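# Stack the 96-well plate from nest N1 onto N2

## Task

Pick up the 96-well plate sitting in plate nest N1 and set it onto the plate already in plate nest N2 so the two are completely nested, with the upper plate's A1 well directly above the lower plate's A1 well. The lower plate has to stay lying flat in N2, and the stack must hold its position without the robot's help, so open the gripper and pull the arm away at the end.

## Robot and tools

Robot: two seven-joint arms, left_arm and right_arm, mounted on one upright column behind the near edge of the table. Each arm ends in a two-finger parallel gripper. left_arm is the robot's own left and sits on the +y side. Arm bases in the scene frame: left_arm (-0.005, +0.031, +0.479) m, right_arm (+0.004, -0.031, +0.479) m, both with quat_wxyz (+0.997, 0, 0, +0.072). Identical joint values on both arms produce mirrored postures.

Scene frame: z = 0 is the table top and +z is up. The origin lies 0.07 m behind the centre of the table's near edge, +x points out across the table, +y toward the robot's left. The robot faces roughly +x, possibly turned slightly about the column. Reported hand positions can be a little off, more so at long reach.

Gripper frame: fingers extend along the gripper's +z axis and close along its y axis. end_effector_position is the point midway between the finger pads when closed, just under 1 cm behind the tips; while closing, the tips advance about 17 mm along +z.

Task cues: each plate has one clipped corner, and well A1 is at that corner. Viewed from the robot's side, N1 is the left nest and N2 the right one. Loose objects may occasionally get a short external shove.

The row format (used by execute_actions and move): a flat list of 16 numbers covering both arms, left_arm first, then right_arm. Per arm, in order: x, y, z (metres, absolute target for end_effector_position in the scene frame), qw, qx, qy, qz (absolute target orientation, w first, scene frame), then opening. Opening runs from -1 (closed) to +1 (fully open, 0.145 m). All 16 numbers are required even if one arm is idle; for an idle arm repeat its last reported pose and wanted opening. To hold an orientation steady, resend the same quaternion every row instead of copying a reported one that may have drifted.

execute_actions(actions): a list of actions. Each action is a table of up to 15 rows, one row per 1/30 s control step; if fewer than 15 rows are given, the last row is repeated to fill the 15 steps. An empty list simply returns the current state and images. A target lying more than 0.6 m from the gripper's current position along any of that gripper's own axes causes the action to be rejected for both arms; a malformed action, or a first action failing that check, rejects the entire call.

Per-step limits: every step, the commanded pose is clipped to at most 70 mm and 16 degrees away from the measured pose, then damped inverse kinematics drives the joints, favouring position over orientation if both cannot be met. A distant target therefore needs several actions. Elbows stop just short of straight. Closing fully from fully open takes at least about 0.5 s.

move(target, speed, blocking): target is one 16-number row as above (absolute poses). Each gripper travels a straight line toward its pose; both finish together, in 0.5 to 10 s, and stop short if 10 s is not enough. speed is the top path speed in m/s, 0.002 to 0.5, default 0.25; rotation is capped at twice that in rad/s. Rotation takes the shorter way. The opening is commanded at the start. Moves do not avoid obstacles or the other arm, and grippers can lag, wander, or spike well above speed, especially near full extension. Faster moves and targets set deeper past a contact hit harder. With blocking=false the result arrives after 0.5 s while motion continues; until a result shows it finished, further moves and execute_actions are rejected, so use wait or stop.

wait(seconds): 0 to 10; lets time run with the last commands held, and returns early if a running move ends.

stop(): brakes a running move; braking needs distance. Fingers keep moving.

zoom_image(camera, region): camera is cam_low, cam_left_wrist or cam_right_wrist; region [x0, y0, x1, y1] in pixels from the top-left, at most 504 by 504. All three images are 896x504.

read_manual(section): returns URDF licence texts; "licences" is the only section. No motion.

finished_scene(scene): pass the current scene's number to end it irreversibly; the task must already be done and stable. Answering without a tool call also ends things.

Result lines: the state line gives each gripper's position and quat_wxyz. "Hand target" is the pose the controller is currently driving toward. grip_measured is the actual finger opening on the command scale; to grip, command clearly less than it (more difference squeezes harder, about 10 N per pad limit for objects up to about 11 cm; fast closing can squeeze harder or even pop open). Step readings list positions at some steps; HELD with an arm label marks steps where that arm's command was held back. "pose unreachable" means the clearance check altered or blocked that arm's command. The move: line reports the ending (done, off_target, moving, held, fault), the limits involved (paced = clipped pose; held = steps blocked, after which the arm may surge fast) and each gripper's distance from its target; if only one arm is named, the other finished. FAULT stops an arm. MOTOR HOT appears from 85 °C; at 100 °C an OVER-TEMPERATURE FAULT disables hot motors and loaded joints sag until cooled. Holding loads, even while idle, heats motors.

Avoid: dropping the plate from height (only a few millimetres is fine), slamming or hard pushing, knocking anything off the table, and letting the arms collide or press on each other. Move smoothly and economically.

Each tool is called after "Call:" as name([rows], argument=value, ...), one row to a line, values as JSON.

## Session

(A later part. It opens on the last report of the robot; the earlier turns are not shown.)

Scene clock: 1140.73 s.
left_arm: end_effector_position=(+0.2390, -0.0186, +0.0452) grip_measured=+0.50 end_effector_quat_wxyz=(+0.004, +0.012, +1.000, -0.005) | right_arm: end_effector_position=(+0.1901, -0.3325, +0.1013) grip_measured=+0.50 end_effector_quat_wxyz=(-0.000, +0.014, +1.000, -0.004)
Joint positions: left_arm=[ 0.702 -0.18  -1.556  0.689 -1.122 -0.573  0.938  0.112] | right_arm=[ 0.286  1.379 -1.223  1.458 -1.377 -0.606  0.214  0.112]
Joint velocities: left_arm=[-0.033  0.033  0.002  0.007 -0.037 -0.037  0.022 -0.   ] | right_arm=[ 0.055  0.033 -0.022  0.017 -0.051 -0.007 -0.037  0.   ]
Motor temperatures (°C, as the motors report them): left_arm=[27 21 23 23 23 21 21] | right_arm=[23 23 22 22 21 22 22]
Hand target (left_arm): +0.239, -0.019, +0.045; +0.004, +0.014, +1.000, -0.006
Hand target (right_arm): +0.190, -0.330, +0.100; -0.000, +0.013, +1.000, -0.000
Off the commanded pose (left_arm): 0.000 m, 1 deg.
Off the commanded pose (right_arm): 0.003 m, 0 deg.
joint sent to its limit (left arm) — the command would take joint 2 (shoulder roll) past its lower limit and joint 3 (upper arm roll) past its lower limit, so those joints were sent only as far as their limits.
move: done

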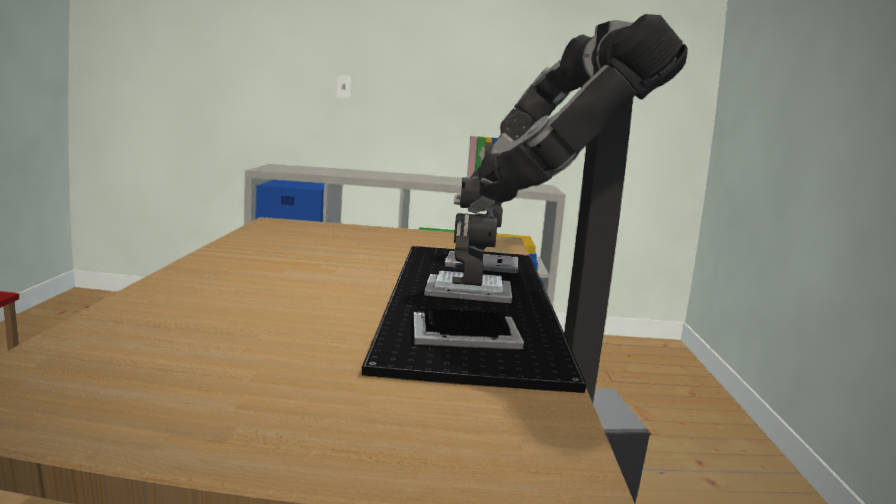

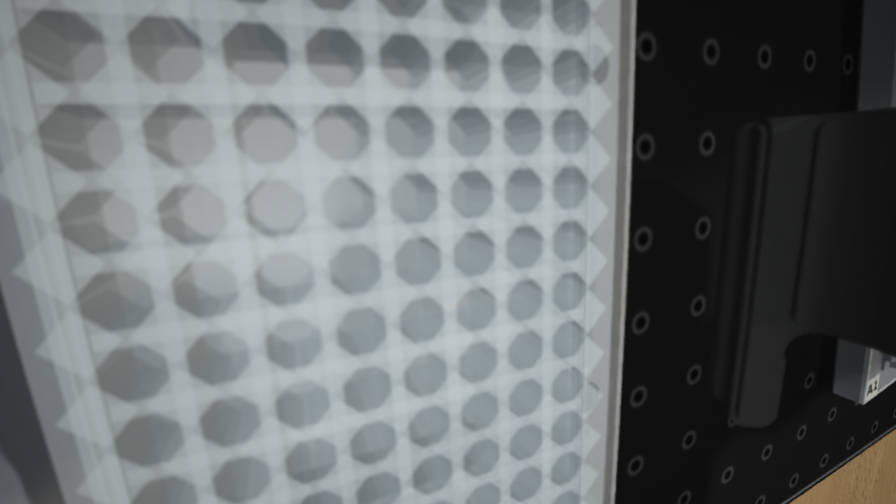

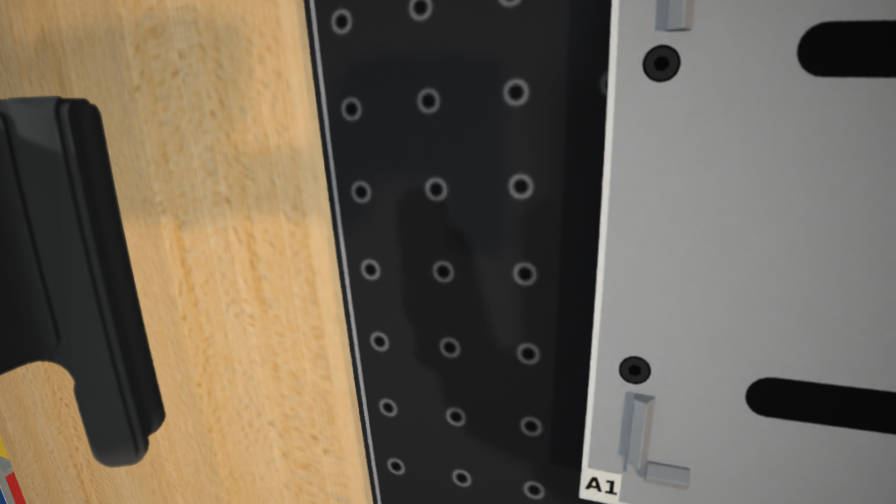

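Call:
move(target=[0.239,-0.019,0.032,0,0.0131,0.9999,0,0.5, 0.19,-0.33,0.10,0,0.0131,0.9999,0,0.5], speed=0.012)

Scene clock: 1154.93 s.
left_arm: end_effector_position=(+0.2394, -0.0182, +0.0333) grip_measured=+0.50 end_effector_quat_wxyz=(+0.018, +0.014, +1.000, -0.021) | right_arm: end_effector_position=(+0.1902, -0.3324, +0.1013) grip_measured=+0.50 end_effector_quat_wxyz=(-0.000, +0.014, +1.000, -0.004)
Joint positions: left_arm=[ 0.674 -0.18  -1.556  0.644 -1.204 -0.559  0.831  0.112] | right_arm=[ 0.286  1.379 -1.223  1.458 -1.377 -0.606  0.214  0.112]
Joint velocities: left_arm=[ 0.011  0.033 -0.002 -0.007 -0.022 -0.022 -0.022 -0.   ] | right_arm=[ 0.033 -0.033  0.002 -0.007 -0.022 -0.007 -0.051  0.   ]
Motor temperatures (°C, as the motors report them): left_arm=[27 21 23 23 23 21 21] | right_arm=[23 23 22 22 21 22 22]
Hand target (left_arm): +0.239, -0.019, +0.033; +0.019, +0.014, +0.999, -0.023
Hand target (right_arm): +0.190, -0.330, +0.100; +0.000, +0.013, +1.000, +0.000
Off the commanded pose (left_arm): 0.002 m, 3 deg.
Off the commanded pose (right_arm): 0.003 m, 0 deg.
joint sent to its limit (left arm) — the command would take joint 2 (shoulder roll) past its lower limit, so that joint was sent only as far as its limit.
move: off_target (left_arm)

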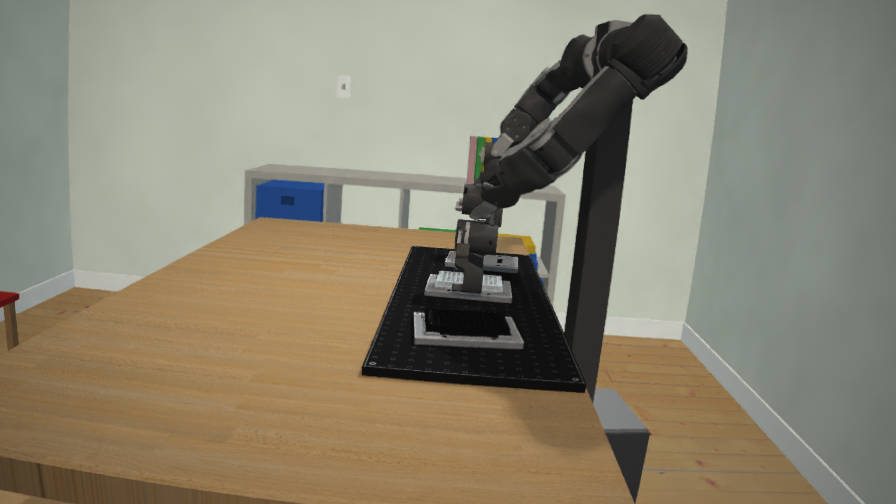

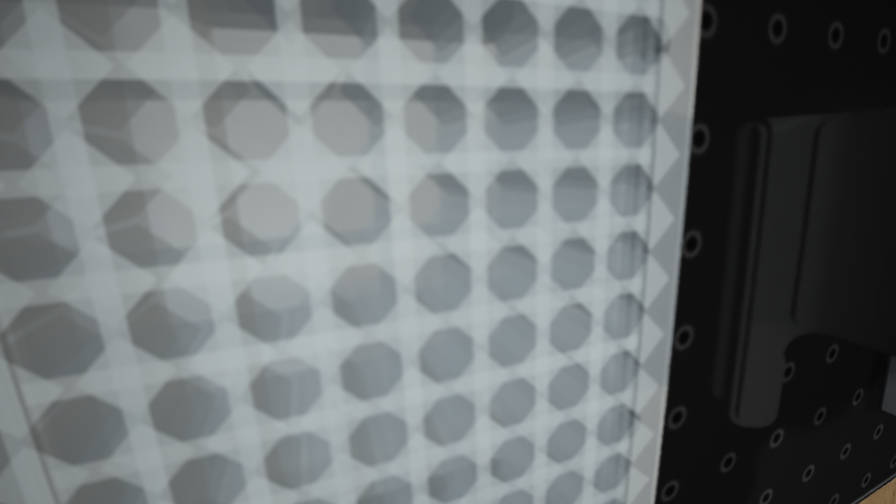

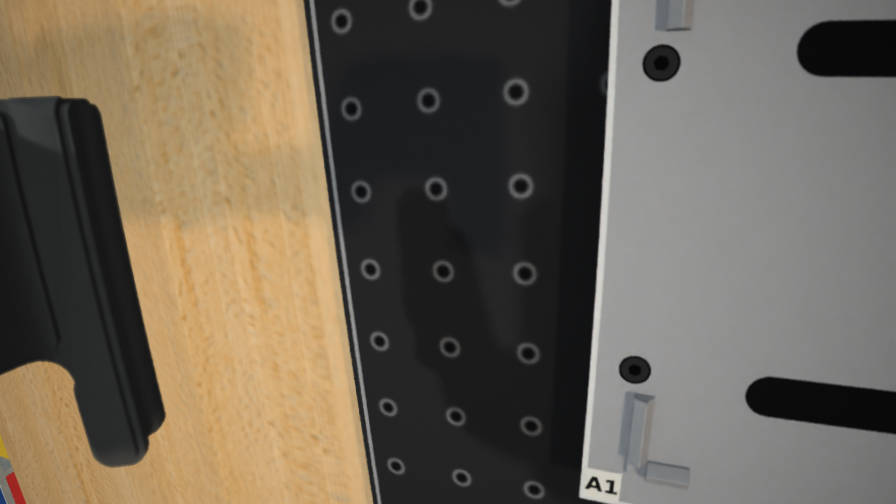

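Call:
execute_actions([
  [[0.239,-0.019,0.032,0,0.0131,0.9999,0,0.47,0.19,-0.33,0.10,0,0.0131,0.9999,0,0.5],[0.239,-0.019,0.032,0,0.0131,0.9999,0,0.44,0.19,-0.33,0.10,0,0.0131,0.9999,0,0.5],[0.239,-0.019,0.032,0,0.0131,0.9999,0,0.41,0.19,-0.33,0.10,0,0.0131,0.9999,0,0.5],[0.239,-0.019,0.032,0,0.0131,0.9999,0,0.38,0.19,-0.33,0.10,0,0.0131,0.9999,0,0.5],[0.239,-0.019,0.032,0,0.0131,0.9999,0,0.35,0.19,-0.33,0.10,0,0.0131,0.9999,0,0.5],[0.239,-0.019,0.032,0,0.0131,0.9999,0,0.32,0.19,-0.33,0.10,0,0.0131,0.9999,0,0.5],[0.239,-0.019,0.032,0,0.0131,0.9999,0,0.29,0.19,-0.33,0.10,0,0.0131,0.9999,0,0.5],[0.239,-0.019,0.032,0,0.0131,0.9999,0,0.26,0.19,-0.33,0.10,0,0.0131,0.9999,0,0.5],[0.239,-0.019,0.032,0,0.0131,0.9999,0,0.23,0.19,-0.33,0.10,0,0.0131,0.9999,0,0.5],[0.239,-0.019,0.032,0,0.0131,0.9999,0,0.21,0.19,-0.33,0.10,0,0.0131,0.9999,0,0.5],[0.239,-0.019,0.032,0,0.0131,0.9999,0,0.19,0.19,-0.33,0.10,0,0.0131,0.9999,0,0.5],[0.239,-0.019,0.032,0,0.0131,0.9999,0,0.17,0.19,-0.33,0.10,0,0.0131,0.9999,0,0.5],[0.239,-0.019,0.032,0,0.0131,0.9999,0,0.15,0.19,-0.33,0.10,0,0.0131,0.9999,0,0.5],[0.239,-0.019,0.032,0,0.0131,0.9999,0,0.13,0.19,-0.33,0.10,0,0.0131,0.9999,0,0.5],[0.239,-0.019,0.032,0,0.0131,0.9999,0,0.11,0.19,-0.33,0.10,0,0.0131,0.9999,0,0.5]],
  [[0.239,-0.019,0.032,0,0.0131,0.9999,0,0.09,0.19,-0.33,0.10,0,0.0131,0.9999,0,0.5],[0.239,-0.019,0.032,0,0.0131,0.9999,0,0.06,0.19,-0.33,0.10,0,0.0131,0.9999,0,0.5],[0.239,-0.019,0.032,0,0.0131,0.9999,0,0.03,0.19,-0.33,0.10,0,0.0131,0.9999,0,0.5],[0.239,-0.019,0.032,0,0.0131,0.9999,0,0.0,0.19,-0.33,0.10,0,0.0131,0.9999,0,0.5],[0.239,-0.019,0.032,0,0.0131,0.9999,0,-0.03,0.19,-0.33,0.10,0,0.0131,0.9999,0,0.5],[0.239,-0.019,0.032,0,0.0131,0.9999,0,-0.06,0.19,-0.33,0.10,0,0.0131,0.9999,0,0.5],[0.239,-0.019,0.032,0,0.0131,0.9999,0,-0.09,0.19,-0.33,0.10,0,0.0131,0.9999,0,0.5],[0.239,-0.019,0.032,0,0.0131,0.9999,0,-0.12,0.19,-0.33,0.10,0,0.0131,0.9999,0,0.5],[0.239,-0.019,0.032,0,0.0131,0.9999,0,-0.15,0.19,-0.33,0.10,0,0.0131,0.9999,0,0.5],[0.239,-0.019,0.032,0,0.0131,0.9999,0,-0.18,0.19,-0.33,0.10,0,0.0131,0.9999,0,0.5],[0.239,-0.019,0.032,0,0.0131,0.9999,0,-0.2,0.19,-0.33,0.10,0,0.0131,0.9999,0,0.5]],
])

Scene clock: 1264.00 s.
left_arm: end_effector_position=(+0.2389, -0.0229, +0.0346) grip_measured=+0.13 end_effector_quat_wxyz=(+0.018, +0.015, +0.999, -0.031) | right_arm: end_effector_position=(+0.1902, -0.3324, +0.1013) grip_measured=+0.50 end_effector_quat_wxyz=(-0.000, +0.014, +1.000, -0.004)
Joint positions: left_arm=[ 0.674 -0.182 -1.556  0.65  -1.2   -0.557  0.82   0.085] | right_arm=[ 0.286  1.379 -1.223  1.458 -1.377 -0.606  0.214  0.112]
Joint velocities: left_arm=[-0.011 -0.033 -0.012  0.002  0.051  0.007 -0.007 -0.   ] | right_arm=[ 0.033 -0.055 -0.002 -0.007 -0.051  0.095  0.007  0.   ]
Motor temperatures (°C, as the motors report them): left_arm=[27 21 22 23 23 21 21] | right_arm=[22 23 22 22 21 22 22]
Hand target (left_arm): +0.239, -0.019, +0.032; +0.018, +0.013, +0.999, -0.022
Hand target (right_arm): +0.190, -0.330, +0.100; +0.000, +0.013, +1.000, -0.000
Off the commanded pose (left_arm): 0.005 m, 4 deg.
Off the commanded pose (right_arm): 0.003 m, 0 deg.
joint sent to its limit (left arm) — the command would take joint 2 (shoulder roll) past its lower limit and joint 3 (upper arm roll) past its lower limit, so those joints were sent only as far as their limits.
Step readings (end_effector_position; steps 1 to 15: 1st action; 16 to 30: 2nd action):
0: left_arm (+0.2394, -0.0182, +0.0333) | right_arm (+0.1902, -0.3324, +0.1013)
1: left_arm (+0.2393, -0.0182, +0.0332) | right_arm (+0.1902, -0.3324, +0.1013)
2: left_arm (+0.2393, -0.0181, +0.0332) | right_arm (+0.1902, -0.3324, +0.1013)
4: left_arm (+0.2393, -0.0181, +0.0332) | right_arm (+0.1902, -0.3324, +0.1013)
8: left_arm (+0.2392, -0.0191, +0.0333) | right_arm (+0.1902, -0.3324, +0.1013)
15: left_arm (+0.2389, -0.0228, +0.0346) | right_arm (+0.1902, -0.3324, +0.1013)
16: left_arm (+0.2389, -0.0229, +0.0346) | right_arm (+0.1902, -0.3324, +0.1013)
17: left_arm (+0.2389, -0.0229, +0.0346) | right_arm (+0.1902, -0.3324, +0.1013)
19: left_arm (+0.2389, -0.0229, +0.0346) | right_arm (+0.1902, -0.3324, +0.1013)
23: left_arm (+0.2389, -0.0229, +0.0346) | right_arm (+0.1902, -0.3324, +0.1013)
30: end_effector_position above

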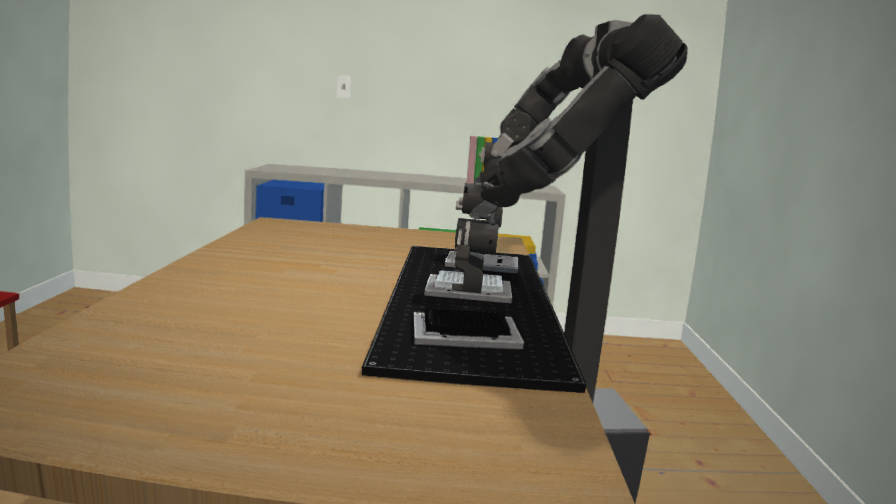

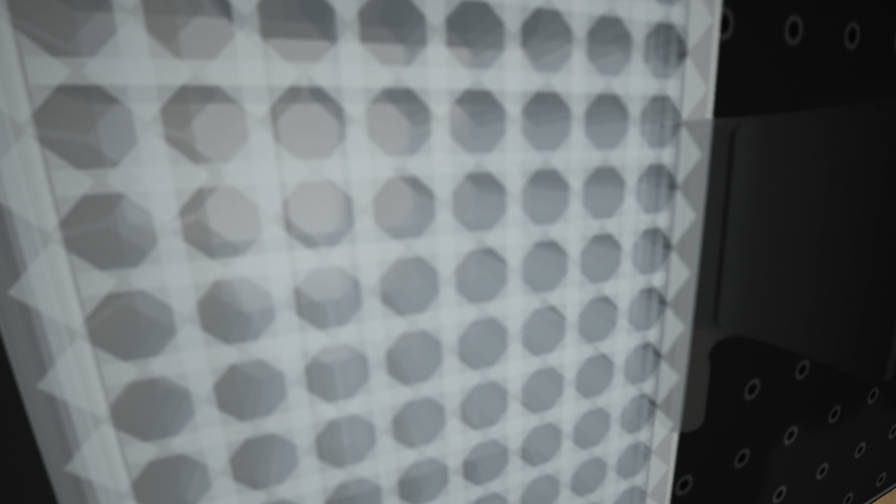

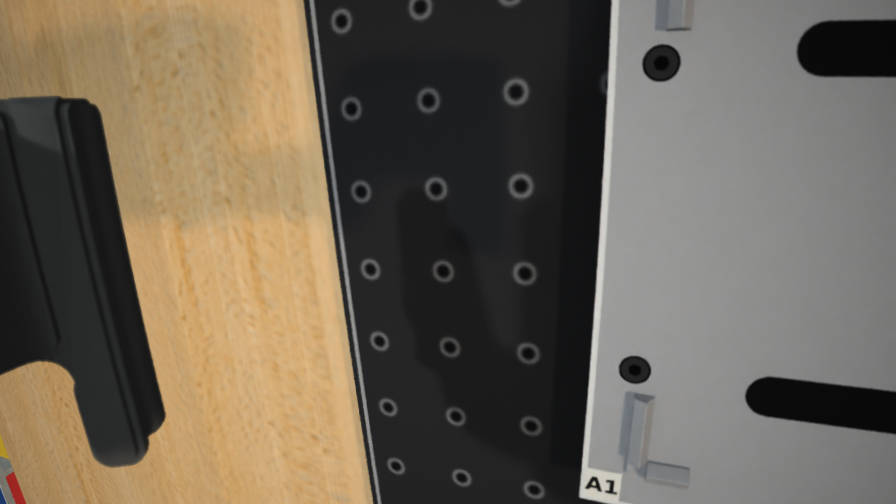

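Call:
execute_actions(actions=[])

Scene clock: 1296.70 s.
left_arm: end_effector_position=(+0.2389, -0.0229, +0.0346) grip_measured=+0.13 end_effector_quat_wxyz=(+0.018, +0.015, +0.999, -0.031) | right_arm: end_effector_position=(+0.1902, -0.3324, +0.1013) grip_measured=+0.50 end_effector_quat_wxyz=(-0.000, +0.014, +1.000, -0.004)
Joint positions: left_arm=[ 0.674 -0.182 -1.556  0.65  -1.2   -0.557  0.82   0.085] | right_arm=[ 0.286  1.379 -1.223  1.458 -1.377 -0.606  0.214  0.112]
Joint velocities: left_arm=[-0.033 -0.011  0.002  0.007  0.022  0.022 -0.007 -0.   ] | right_arm=[ 0.011 -0.055 -0.032 -0.007 -0.007  0.007 -0.037  0.   ]
Motor temperatures (°C, as the motors report them): left_arm=[27 21 22 23 23 21 21] | right_arm=[22 24 22 22 21 22 22]
Hand target (left_arm): +0.239, -0.019, +0.032; +0.018, +0.013, +0.999, -0.022
Hand target (right_arm): +0.190, -0.330, +0.100; +0.000, +0.013, +1.000, -0.000
Off the commanded pose (left_arm): 0.005 m, 4 deg.
Off the commanded pose (right_arm): 0.003 m, 0 deg.

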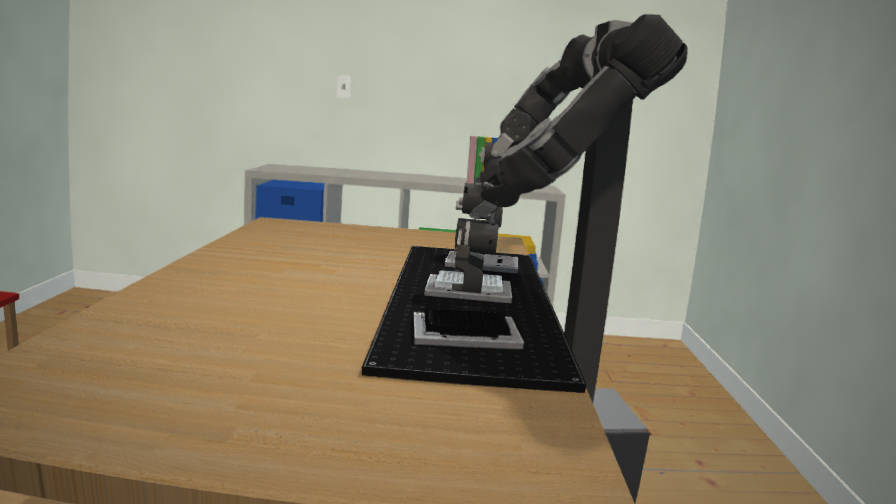

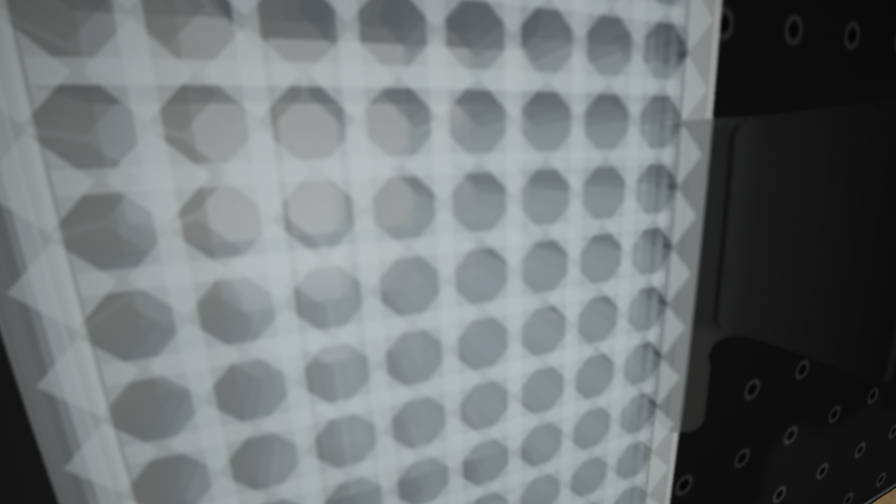

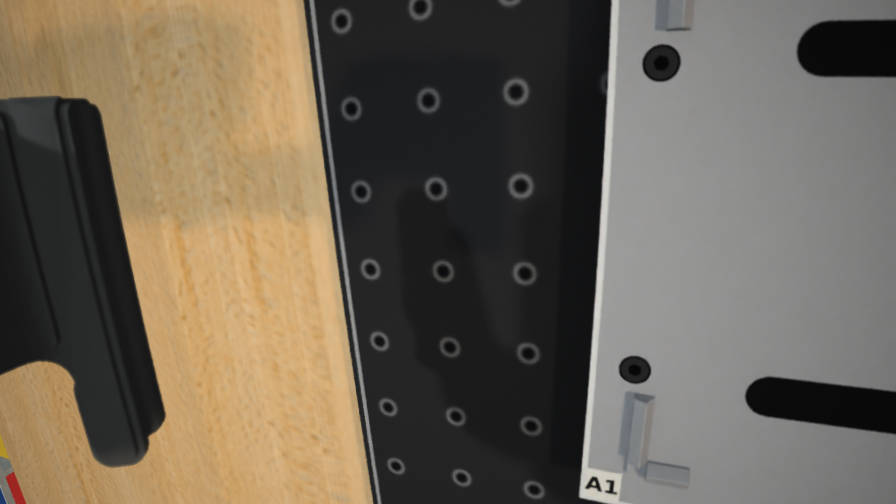

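Call:
move(target=[0.239,-0.020,0.075,0.018,0.015,0.999,-0.031,-0.2,0.19,-0.33,0.10,0,0.0131,0.9999,0,0.5], speed=0.02)

Scene clock: 1309.80 s.
left_arm: end_effector_position=(+0.2377, -0.0195, +0.0741) grip_measured=+0.12 end_effector_quat_wxyz=(+0.016, +0.016, +0.999, -0.031) | right_arm: end_effector_position=(+0.1902, -0.3324, +0.1013) grip_measured=+0.50 end_effector_quat_wxyz=(-0.000, +0.014, +1.000, -0.004)
Joint positions: left_arm=[ 0.707 -0.054 -1.482  0.973 -1.087 -0.55   1.067  0.085] | right_arm=[ 0.286  1.379 -1.223  1.458 -1.377 -0.606  0.214  0.112]
Joint velocities: left_arm=[-0.011  0.011 -0.002 -0.017  0.022 -0.022 -0.007 -0.   ] | right_arm=[ 0.011  0.033  0.002 -0.007  0.037  0.022 -0.11  -0.   ]
Motor temperatures (°C, as the motors report them): left_arm=[27 21 22 23 23 21 21] | right_arm=[22 24 22 22 21 22 22]
Hand target (left_arm): +0.239, -0.019, +0.076; +0.019, +0.013, +0.999, -0.031
Hand target (right_arm): +0.190, -0.330, +0.100; +0.000, +0.013, +1.000, -0.000
Off the commanded pose (left_arm): 0.002 m, 0 deg.
Off the commanded pose (right_arm): 0.003 m, 0 deg.
move: done

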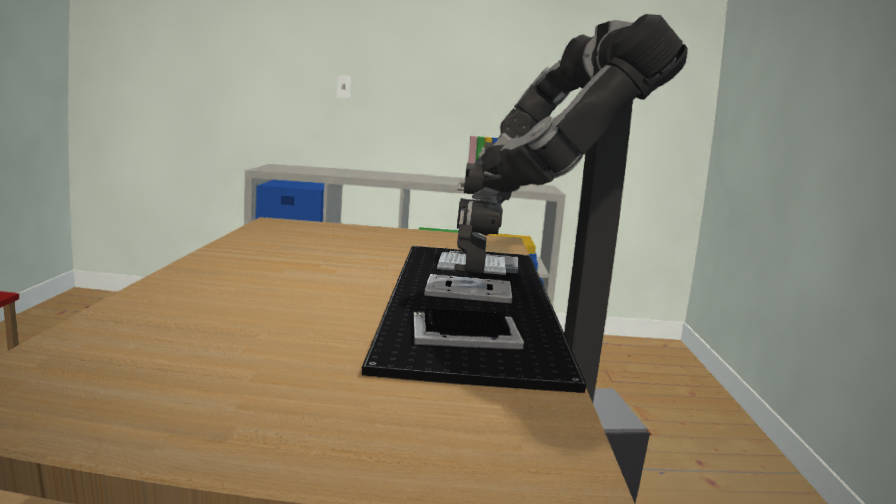

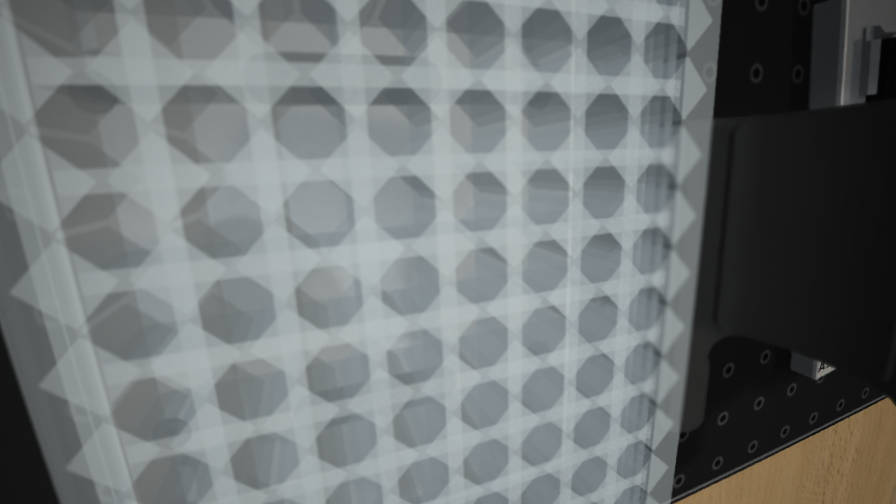

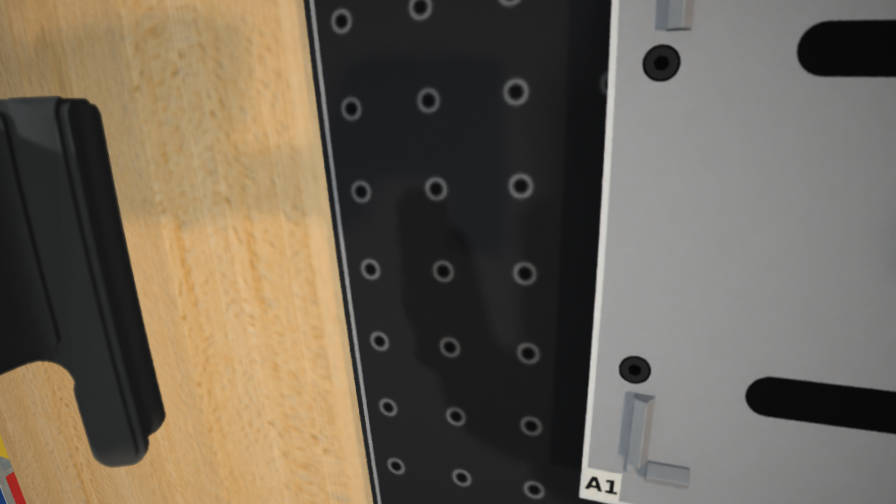

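Call:
move(target=[0.236,0.235,0.080,0.020,-0.052,0.9977,-0.030,-0.2,0.19,-0.33,0.10,0,0.0131,0.9999,0,0.5], speed=0.08)

Scene clock: 1328.37 s.
left_arm: end_effector_position=(+0.2382, +0.2368, +0.0778) grip_measured=+0.12 end_effector_quat_wxyz=(+0.024, -0.048, +0.998, -0.023) | right_arm: end_effector_position=(+0.1902, -0.3324, +0.1013) grip_measured=+0.50 end_effector_quat_wxyz=(-0.000, +0.014, +1.000, -0.004)
Joint positions: left_arm=[ 0.775  0.754 -1.471  1.216 -1.25  -0.753  0.547  0.085] | right_arm=[ 0.286  1.379 -1.223  1.458 -1.377 -0.606  0.214  0.112]
Joint velocities: left_arm=[-0.011 -0.011  0.007  0.002 -0.007 -0.051 -0.022 -0.   ] | right_arm=[ 0.011 -0.033  0.002  0.022 -0.051  0.022  0.037  0.   ]
Motor temperatures (°C, as the motors report them): left_arm=[27 21 23 23 23 21 21] | right_arm=[22 24 22 22 21 22 22]
Hand target (left_arm): +0.239, +0.236, +0.079; +0.025, -0.046, +0.998, -0.026
Hand target (right_arm): +0.190, -0.330, +0.100; +0.000, +0.013, +1.000, -0.000
Off the commanded pose (left_arm): 0.004 m, 1 deg.
Off the commanded pose (right_arm): 0.003 m, 0 deg.
move: off_target (left_arm)

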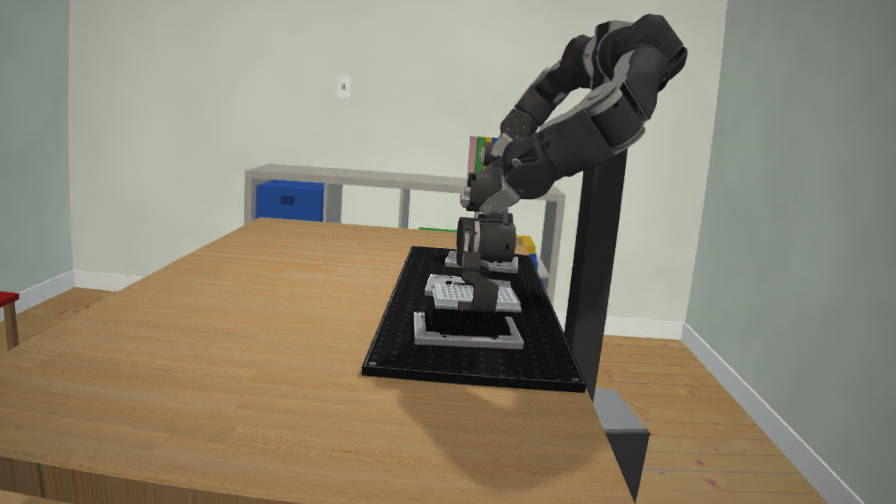

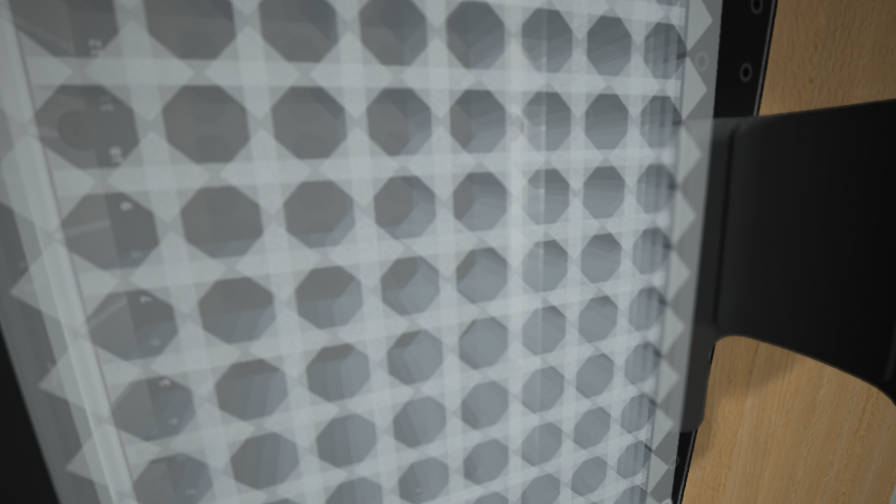

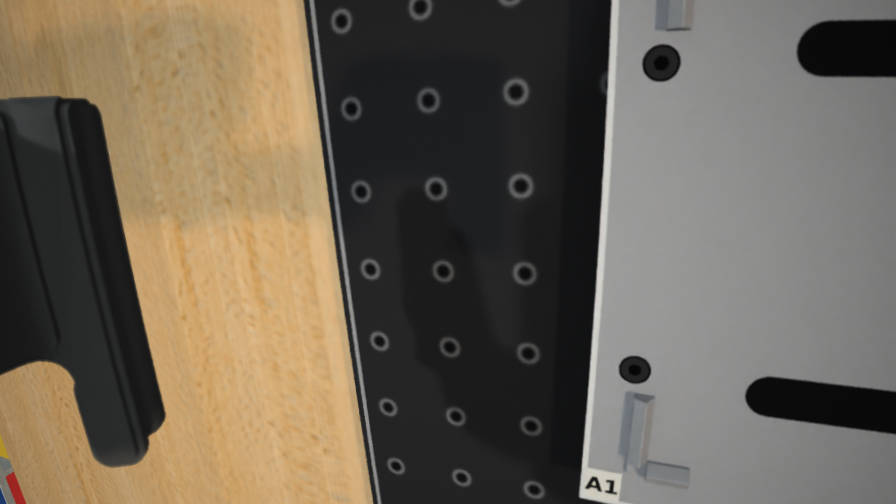

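Call:
zoom_image(camera="cam_left_wrist", region=[0,0,420,504])

Call:
zoom_image(camera="cam_low", region=[400,230,540,360])

Region (0, 0, 420, 504) of cam_left_wrist's 896x504 image, scaled by 1.000.

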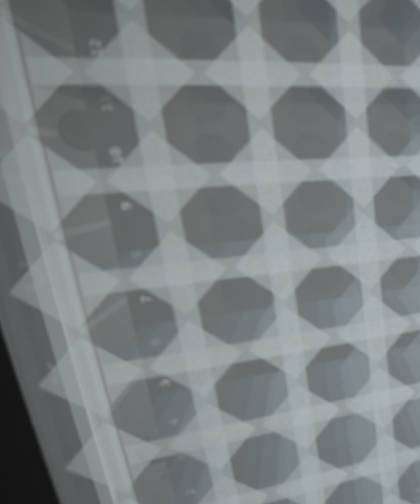

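Region (400, 230, 540, 360) of cam_low's 896x504 image, scaled by 3.600, with more detail than that image has; it fills the top 468 rows of this view, and the rest is white.

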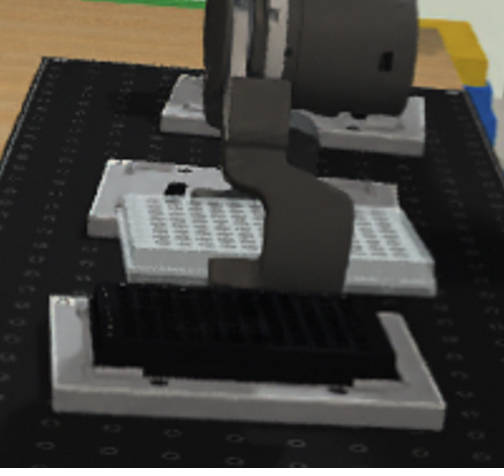

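Call:
move(target=[0.236,0.235,0.058,0.020,-0.052,0.9977,-0.030,-0.2,0.19,-0.33,0.10,0,0.0131,0.9999,0,0.5], speed=0.015)

Scene clock: 1382.07 s.
left_arm: end_effector_position=(+0.2361, +0.2357, +0.0584) grip_measured=+0.12 end_effector_quat_wxyz=(+0.019, -0.052, +0.998, -0.028) | right_arm: end_effector_position=(+0.1902, -0.3324, +0.1013) grip_measured=+0.50 end_effector_quat_wxyz=(-0.000, +0.014, +1.000, -0.004)
Joint positions: left_arm=[ 0.739  0.697 -1.471  1.108 -1.311 -0.741  0.466  0.085] | right_arm=[ 0.286  1.379 -1.223  1.458 -1.377 -0.606  0.214  0.112]
Joint velocities: left_arm=[-0.033  0.011  0.002  0.002  0.037  0.007 -0.037 -0.   ] | right_arm=[ 0.033 -0.033  0.017  0.017 -0.066  0.022  0.007  0.   ]
Motor temperatures (°C, as the motors report them): left_arm=[27 21 23 23 23 21 21] | right_arm=[22 24 22 22 21 22 22]
Hand target (left_arm): +0.236, +0.235, +0.058; +0.020, -0.052, +0.998, -0.030
Hand target (right_arm): +0.190, -0.330, +0.100; +0.000, +0.013, +1.000, -0.000
Off the commanded pose (left_arm): 0.001 m, 0 deg.
Off the commanded pose (right_arm): 0.003 m, 0 deg.
move: done

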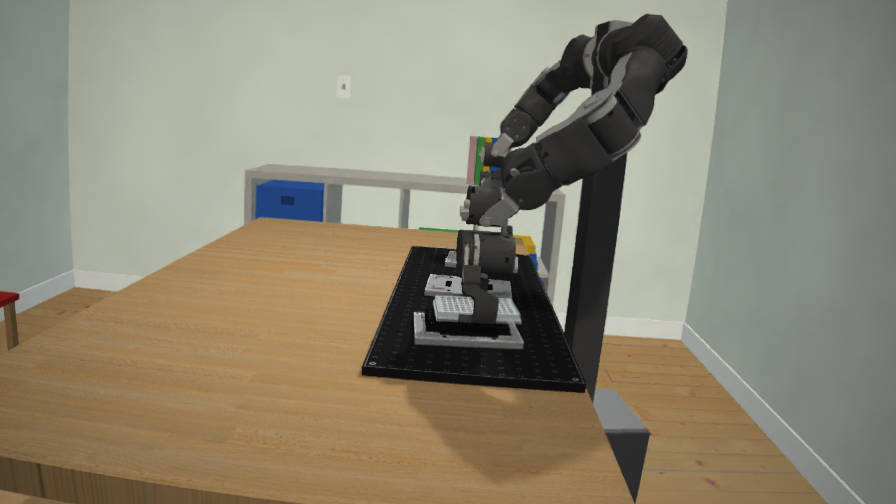

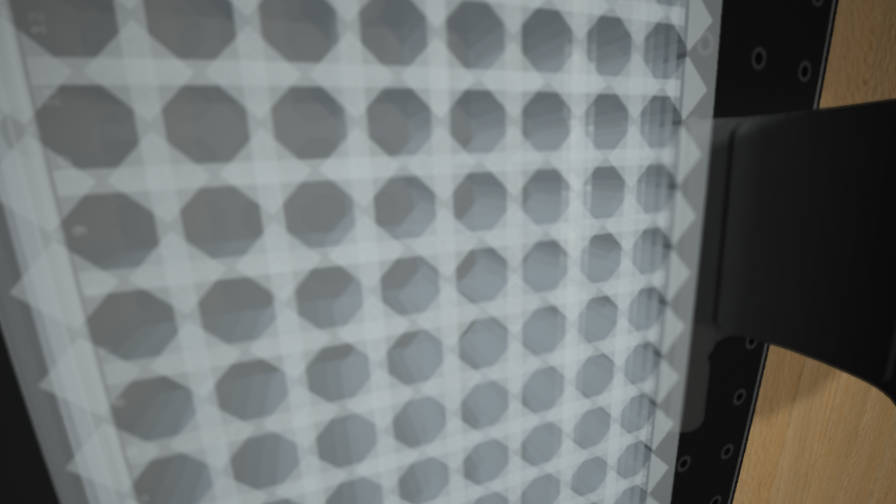

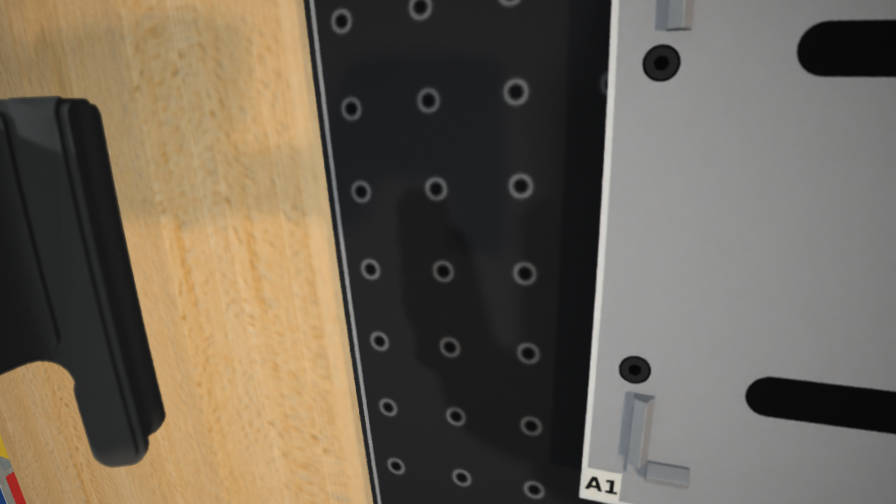

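Call:
zoom_image(camera="cam_low", region=[400,270,540,360])

Call:
zoom_image(camera="cam_left_wrist", region=[0,0,250,504])

Region (400, 270, 540, 360) of cam_low's 896x504 image, scaled by 3.600, with more detail than that image has; it fills the top 324 rows of this view, and the rest is white.

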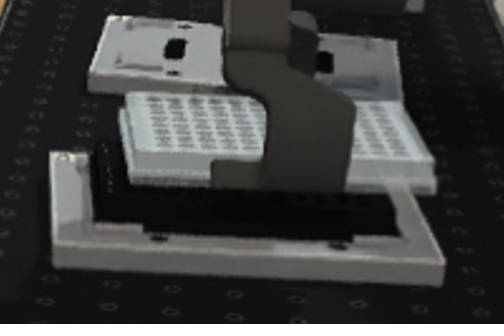

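Region (0, 0, 250, 504) of cam_left_wrist's 896x504 image, scaled by 1.000; it fills the left 250 columns of this view, and the rest is white.

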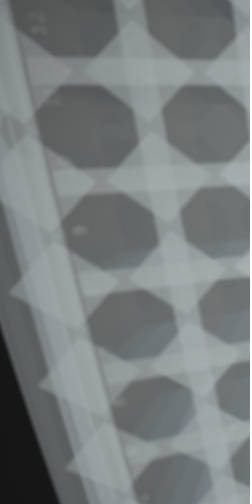

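Call:
zoom_image(camera="cam_low", region=[405,290,535,355])

Region (405, 290, 535, 355) of cam_low's 896x504 image, scaled by 3.877, with more detail than that image has.

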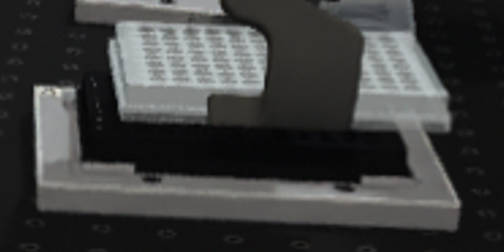

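Call:
move(target=[0.249,0.235,0.058,0.020,-0.052,0.9977,-0.030,-0.2,0.19,-0.33,0.10,0,0.0131,0.9999,0,0.5], speed=0.015)

Call:
zoom_image(camera="cam_low", region=[405,290,535,355])

Scene clock: 1485.77 s.
left_arm: end_effector_position=(+0.2477, +0.2354, +0.0571) grip_measured=+0.12 end_effector_quat_wxyz=(+0.019, -0.053, +0.998, -0.028) | right_arm: end_effector_position=(+0.1902, -0.3324, +0.1013) grip_measured=+0.50 end_effector_quat_wxyz=(-0.000, +0.014, +1.000, -0.004)
Joint positions: left_arm=[ 0.761  0.649 -1.471  1.03  -1.327 -0.764  0.435  0.085] | right_arm=[ 0.286  1.379 -1.223  1.458 -1.377 -0.606  0.214  0.112]
Joint velocities: left_arm=[-0.011  0.011  0.007  0.012 -0.081  0.007 -0.022  0.   ] | right_arm=[ 0.033 -0.055 -0.012  0.002 -0.037 -0.095 -0.007  0.   ]
Motor temperatures (°C, as the motors report them): left_arm=[27 21 23 23 23 21 21] | right_arm=[22 24 23 22 21 22 22]
Hand target (left_arm): +0.249, +0.235, +0.058; +0.020, -0.052, +0.998, -0.030
Hand target (right_arm): +0.190, -0.330, +0.100; +0.000, +0.013, +1.000, -0.000
Off the commanded pose (left_arm): 0.002 m, 0 deg.
Off the commanded pose (right_arm): 0.003 m, 0 deg.
move: done

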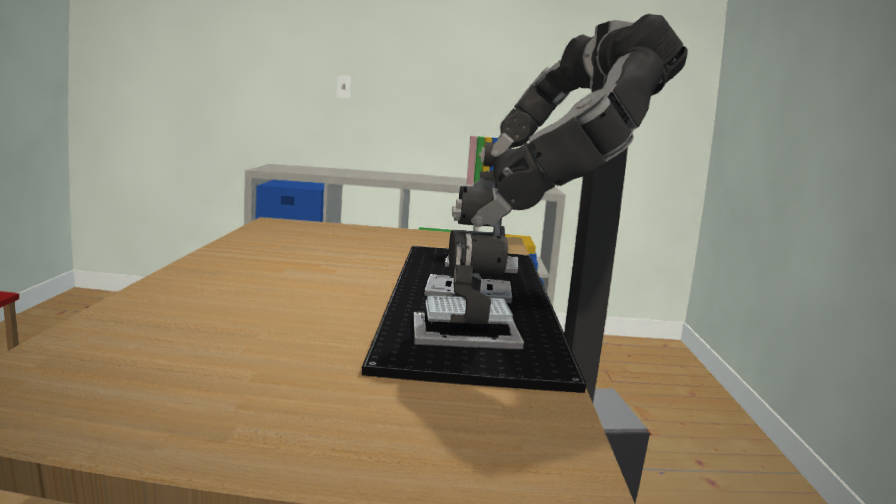

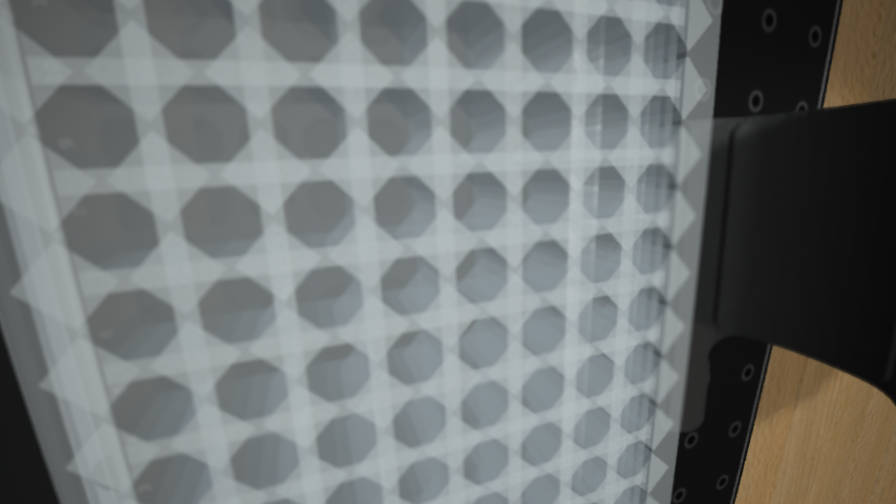

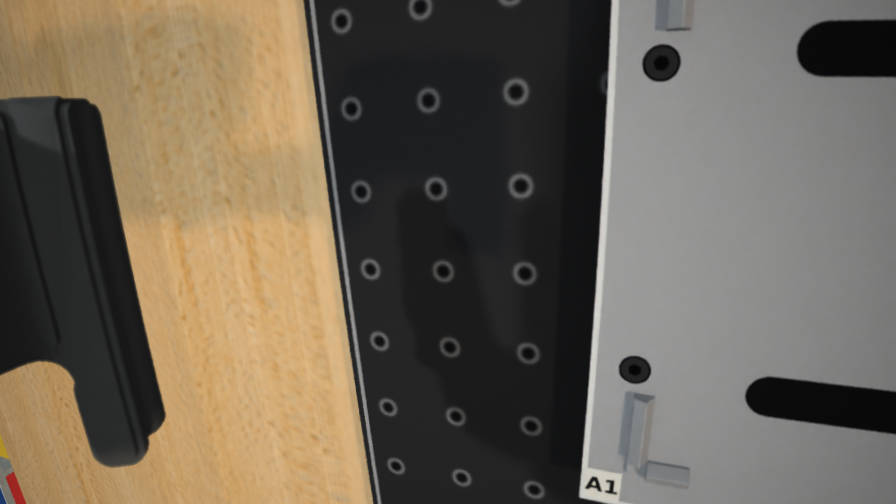

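Region (405, 290, 535, 355) of cam_low's 896x504 image, scaled by 3.877, with more detail than that image has.

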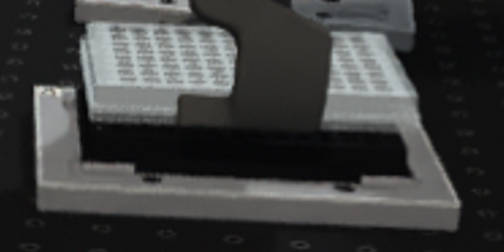

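Call:
move(target=[0.252,0.235,0.053,0.020,-0.052,0.9977,-0.030,-0.2,0.19,-0.33,0.10,0,0.0131,0.9999,0,0.5], speed=0.005)

Call:
zoom_image(camera="cam_low", region=[405,290,535,355])

Call:
zoom_image(camera="cam_left_wrist", region=[0,0,250,504])

Scene clock: 1499.80 s.
left_arm: end_effector_position=(+0.2515, +0.2358, +0.0526) grip_measured=+0.12 end_effector_quat_wxyz=(+0.020, -0.054, +0.998, -0.028) | right_arm: end_effector_position=(+0.1902, -0.3324, +0.1013) grip_measured=+0.50 end_effector_quat_wxyz=(-0.000, +0.014, +1.000, -0.004)
Joint positions: left_arm=[ 0.761  0.621 -1.471  0.977 -1.352 -0.766  0.401  0.085] | right_arm=[ 0.286  1.379 -1.223  1.458 -1.377 -0.606  0.214  0.112]
Joint velocities: left_arm=[-0.055 -0.033 -0.012 -0.007  0.022  0.022  0.037 -0.   ] | right_arm=[-0.033 -0.099 -0.017  0.002  0.007 -0.022  0.007 -0.   ]
Motor temperatures (°C, as the motors report them): left_arm=[27 21 23 23 23 21 21] | right_arm=[22 24 23 22 21 22 22]
Hand target (left_arm): +0.252, +0.235, +0.053; +0.020, -0.052, +0.998, -0.030
Hand target (right_arm): +0.190, -0.330, +0.100; +0.000, +0.013, +1.000, -0.000
Off the commanded pose (left_arm): 0.001 m, 0 deg.
Off the commanded pose (right_arm): 0.003 m, 0 deg.
move: done

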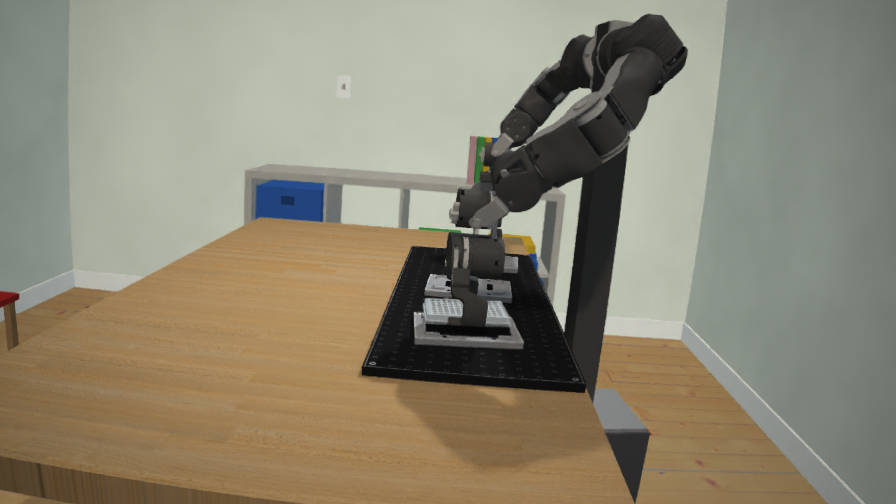

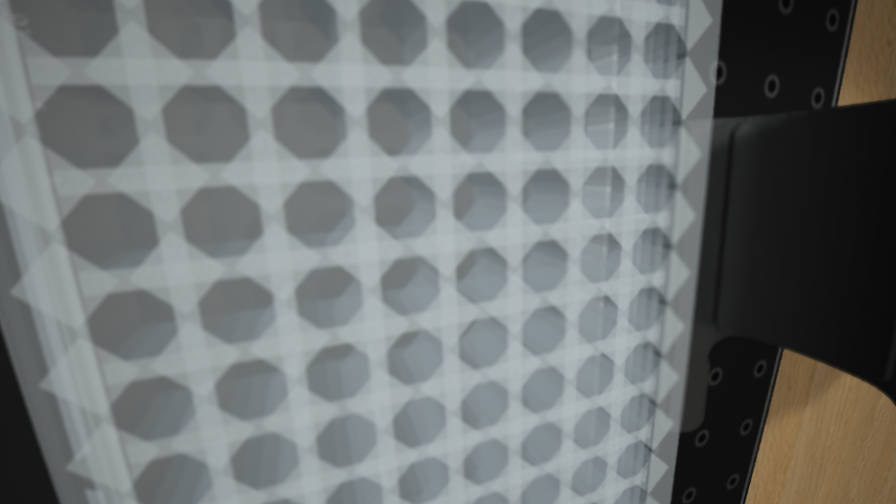

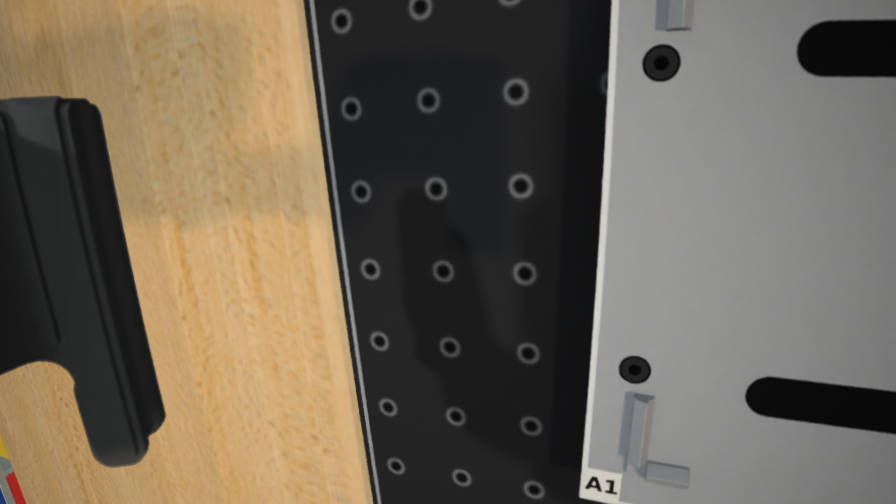

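Region (405, 290, 535, 355) of cam_low's 896x504 image, scaled by 3.877, with more detail than that image has.

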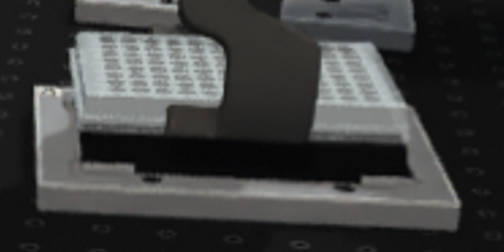

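Region (0, 0, 250, 504) of cam_left_wrist's 896x504 image, scaled by 1.000; it fills the left 250 columns of this view, and the rest is white.

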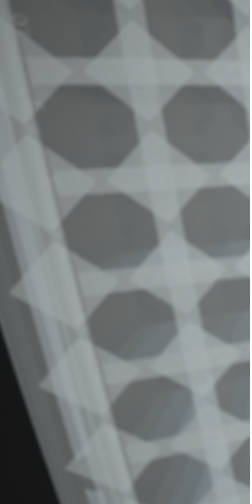

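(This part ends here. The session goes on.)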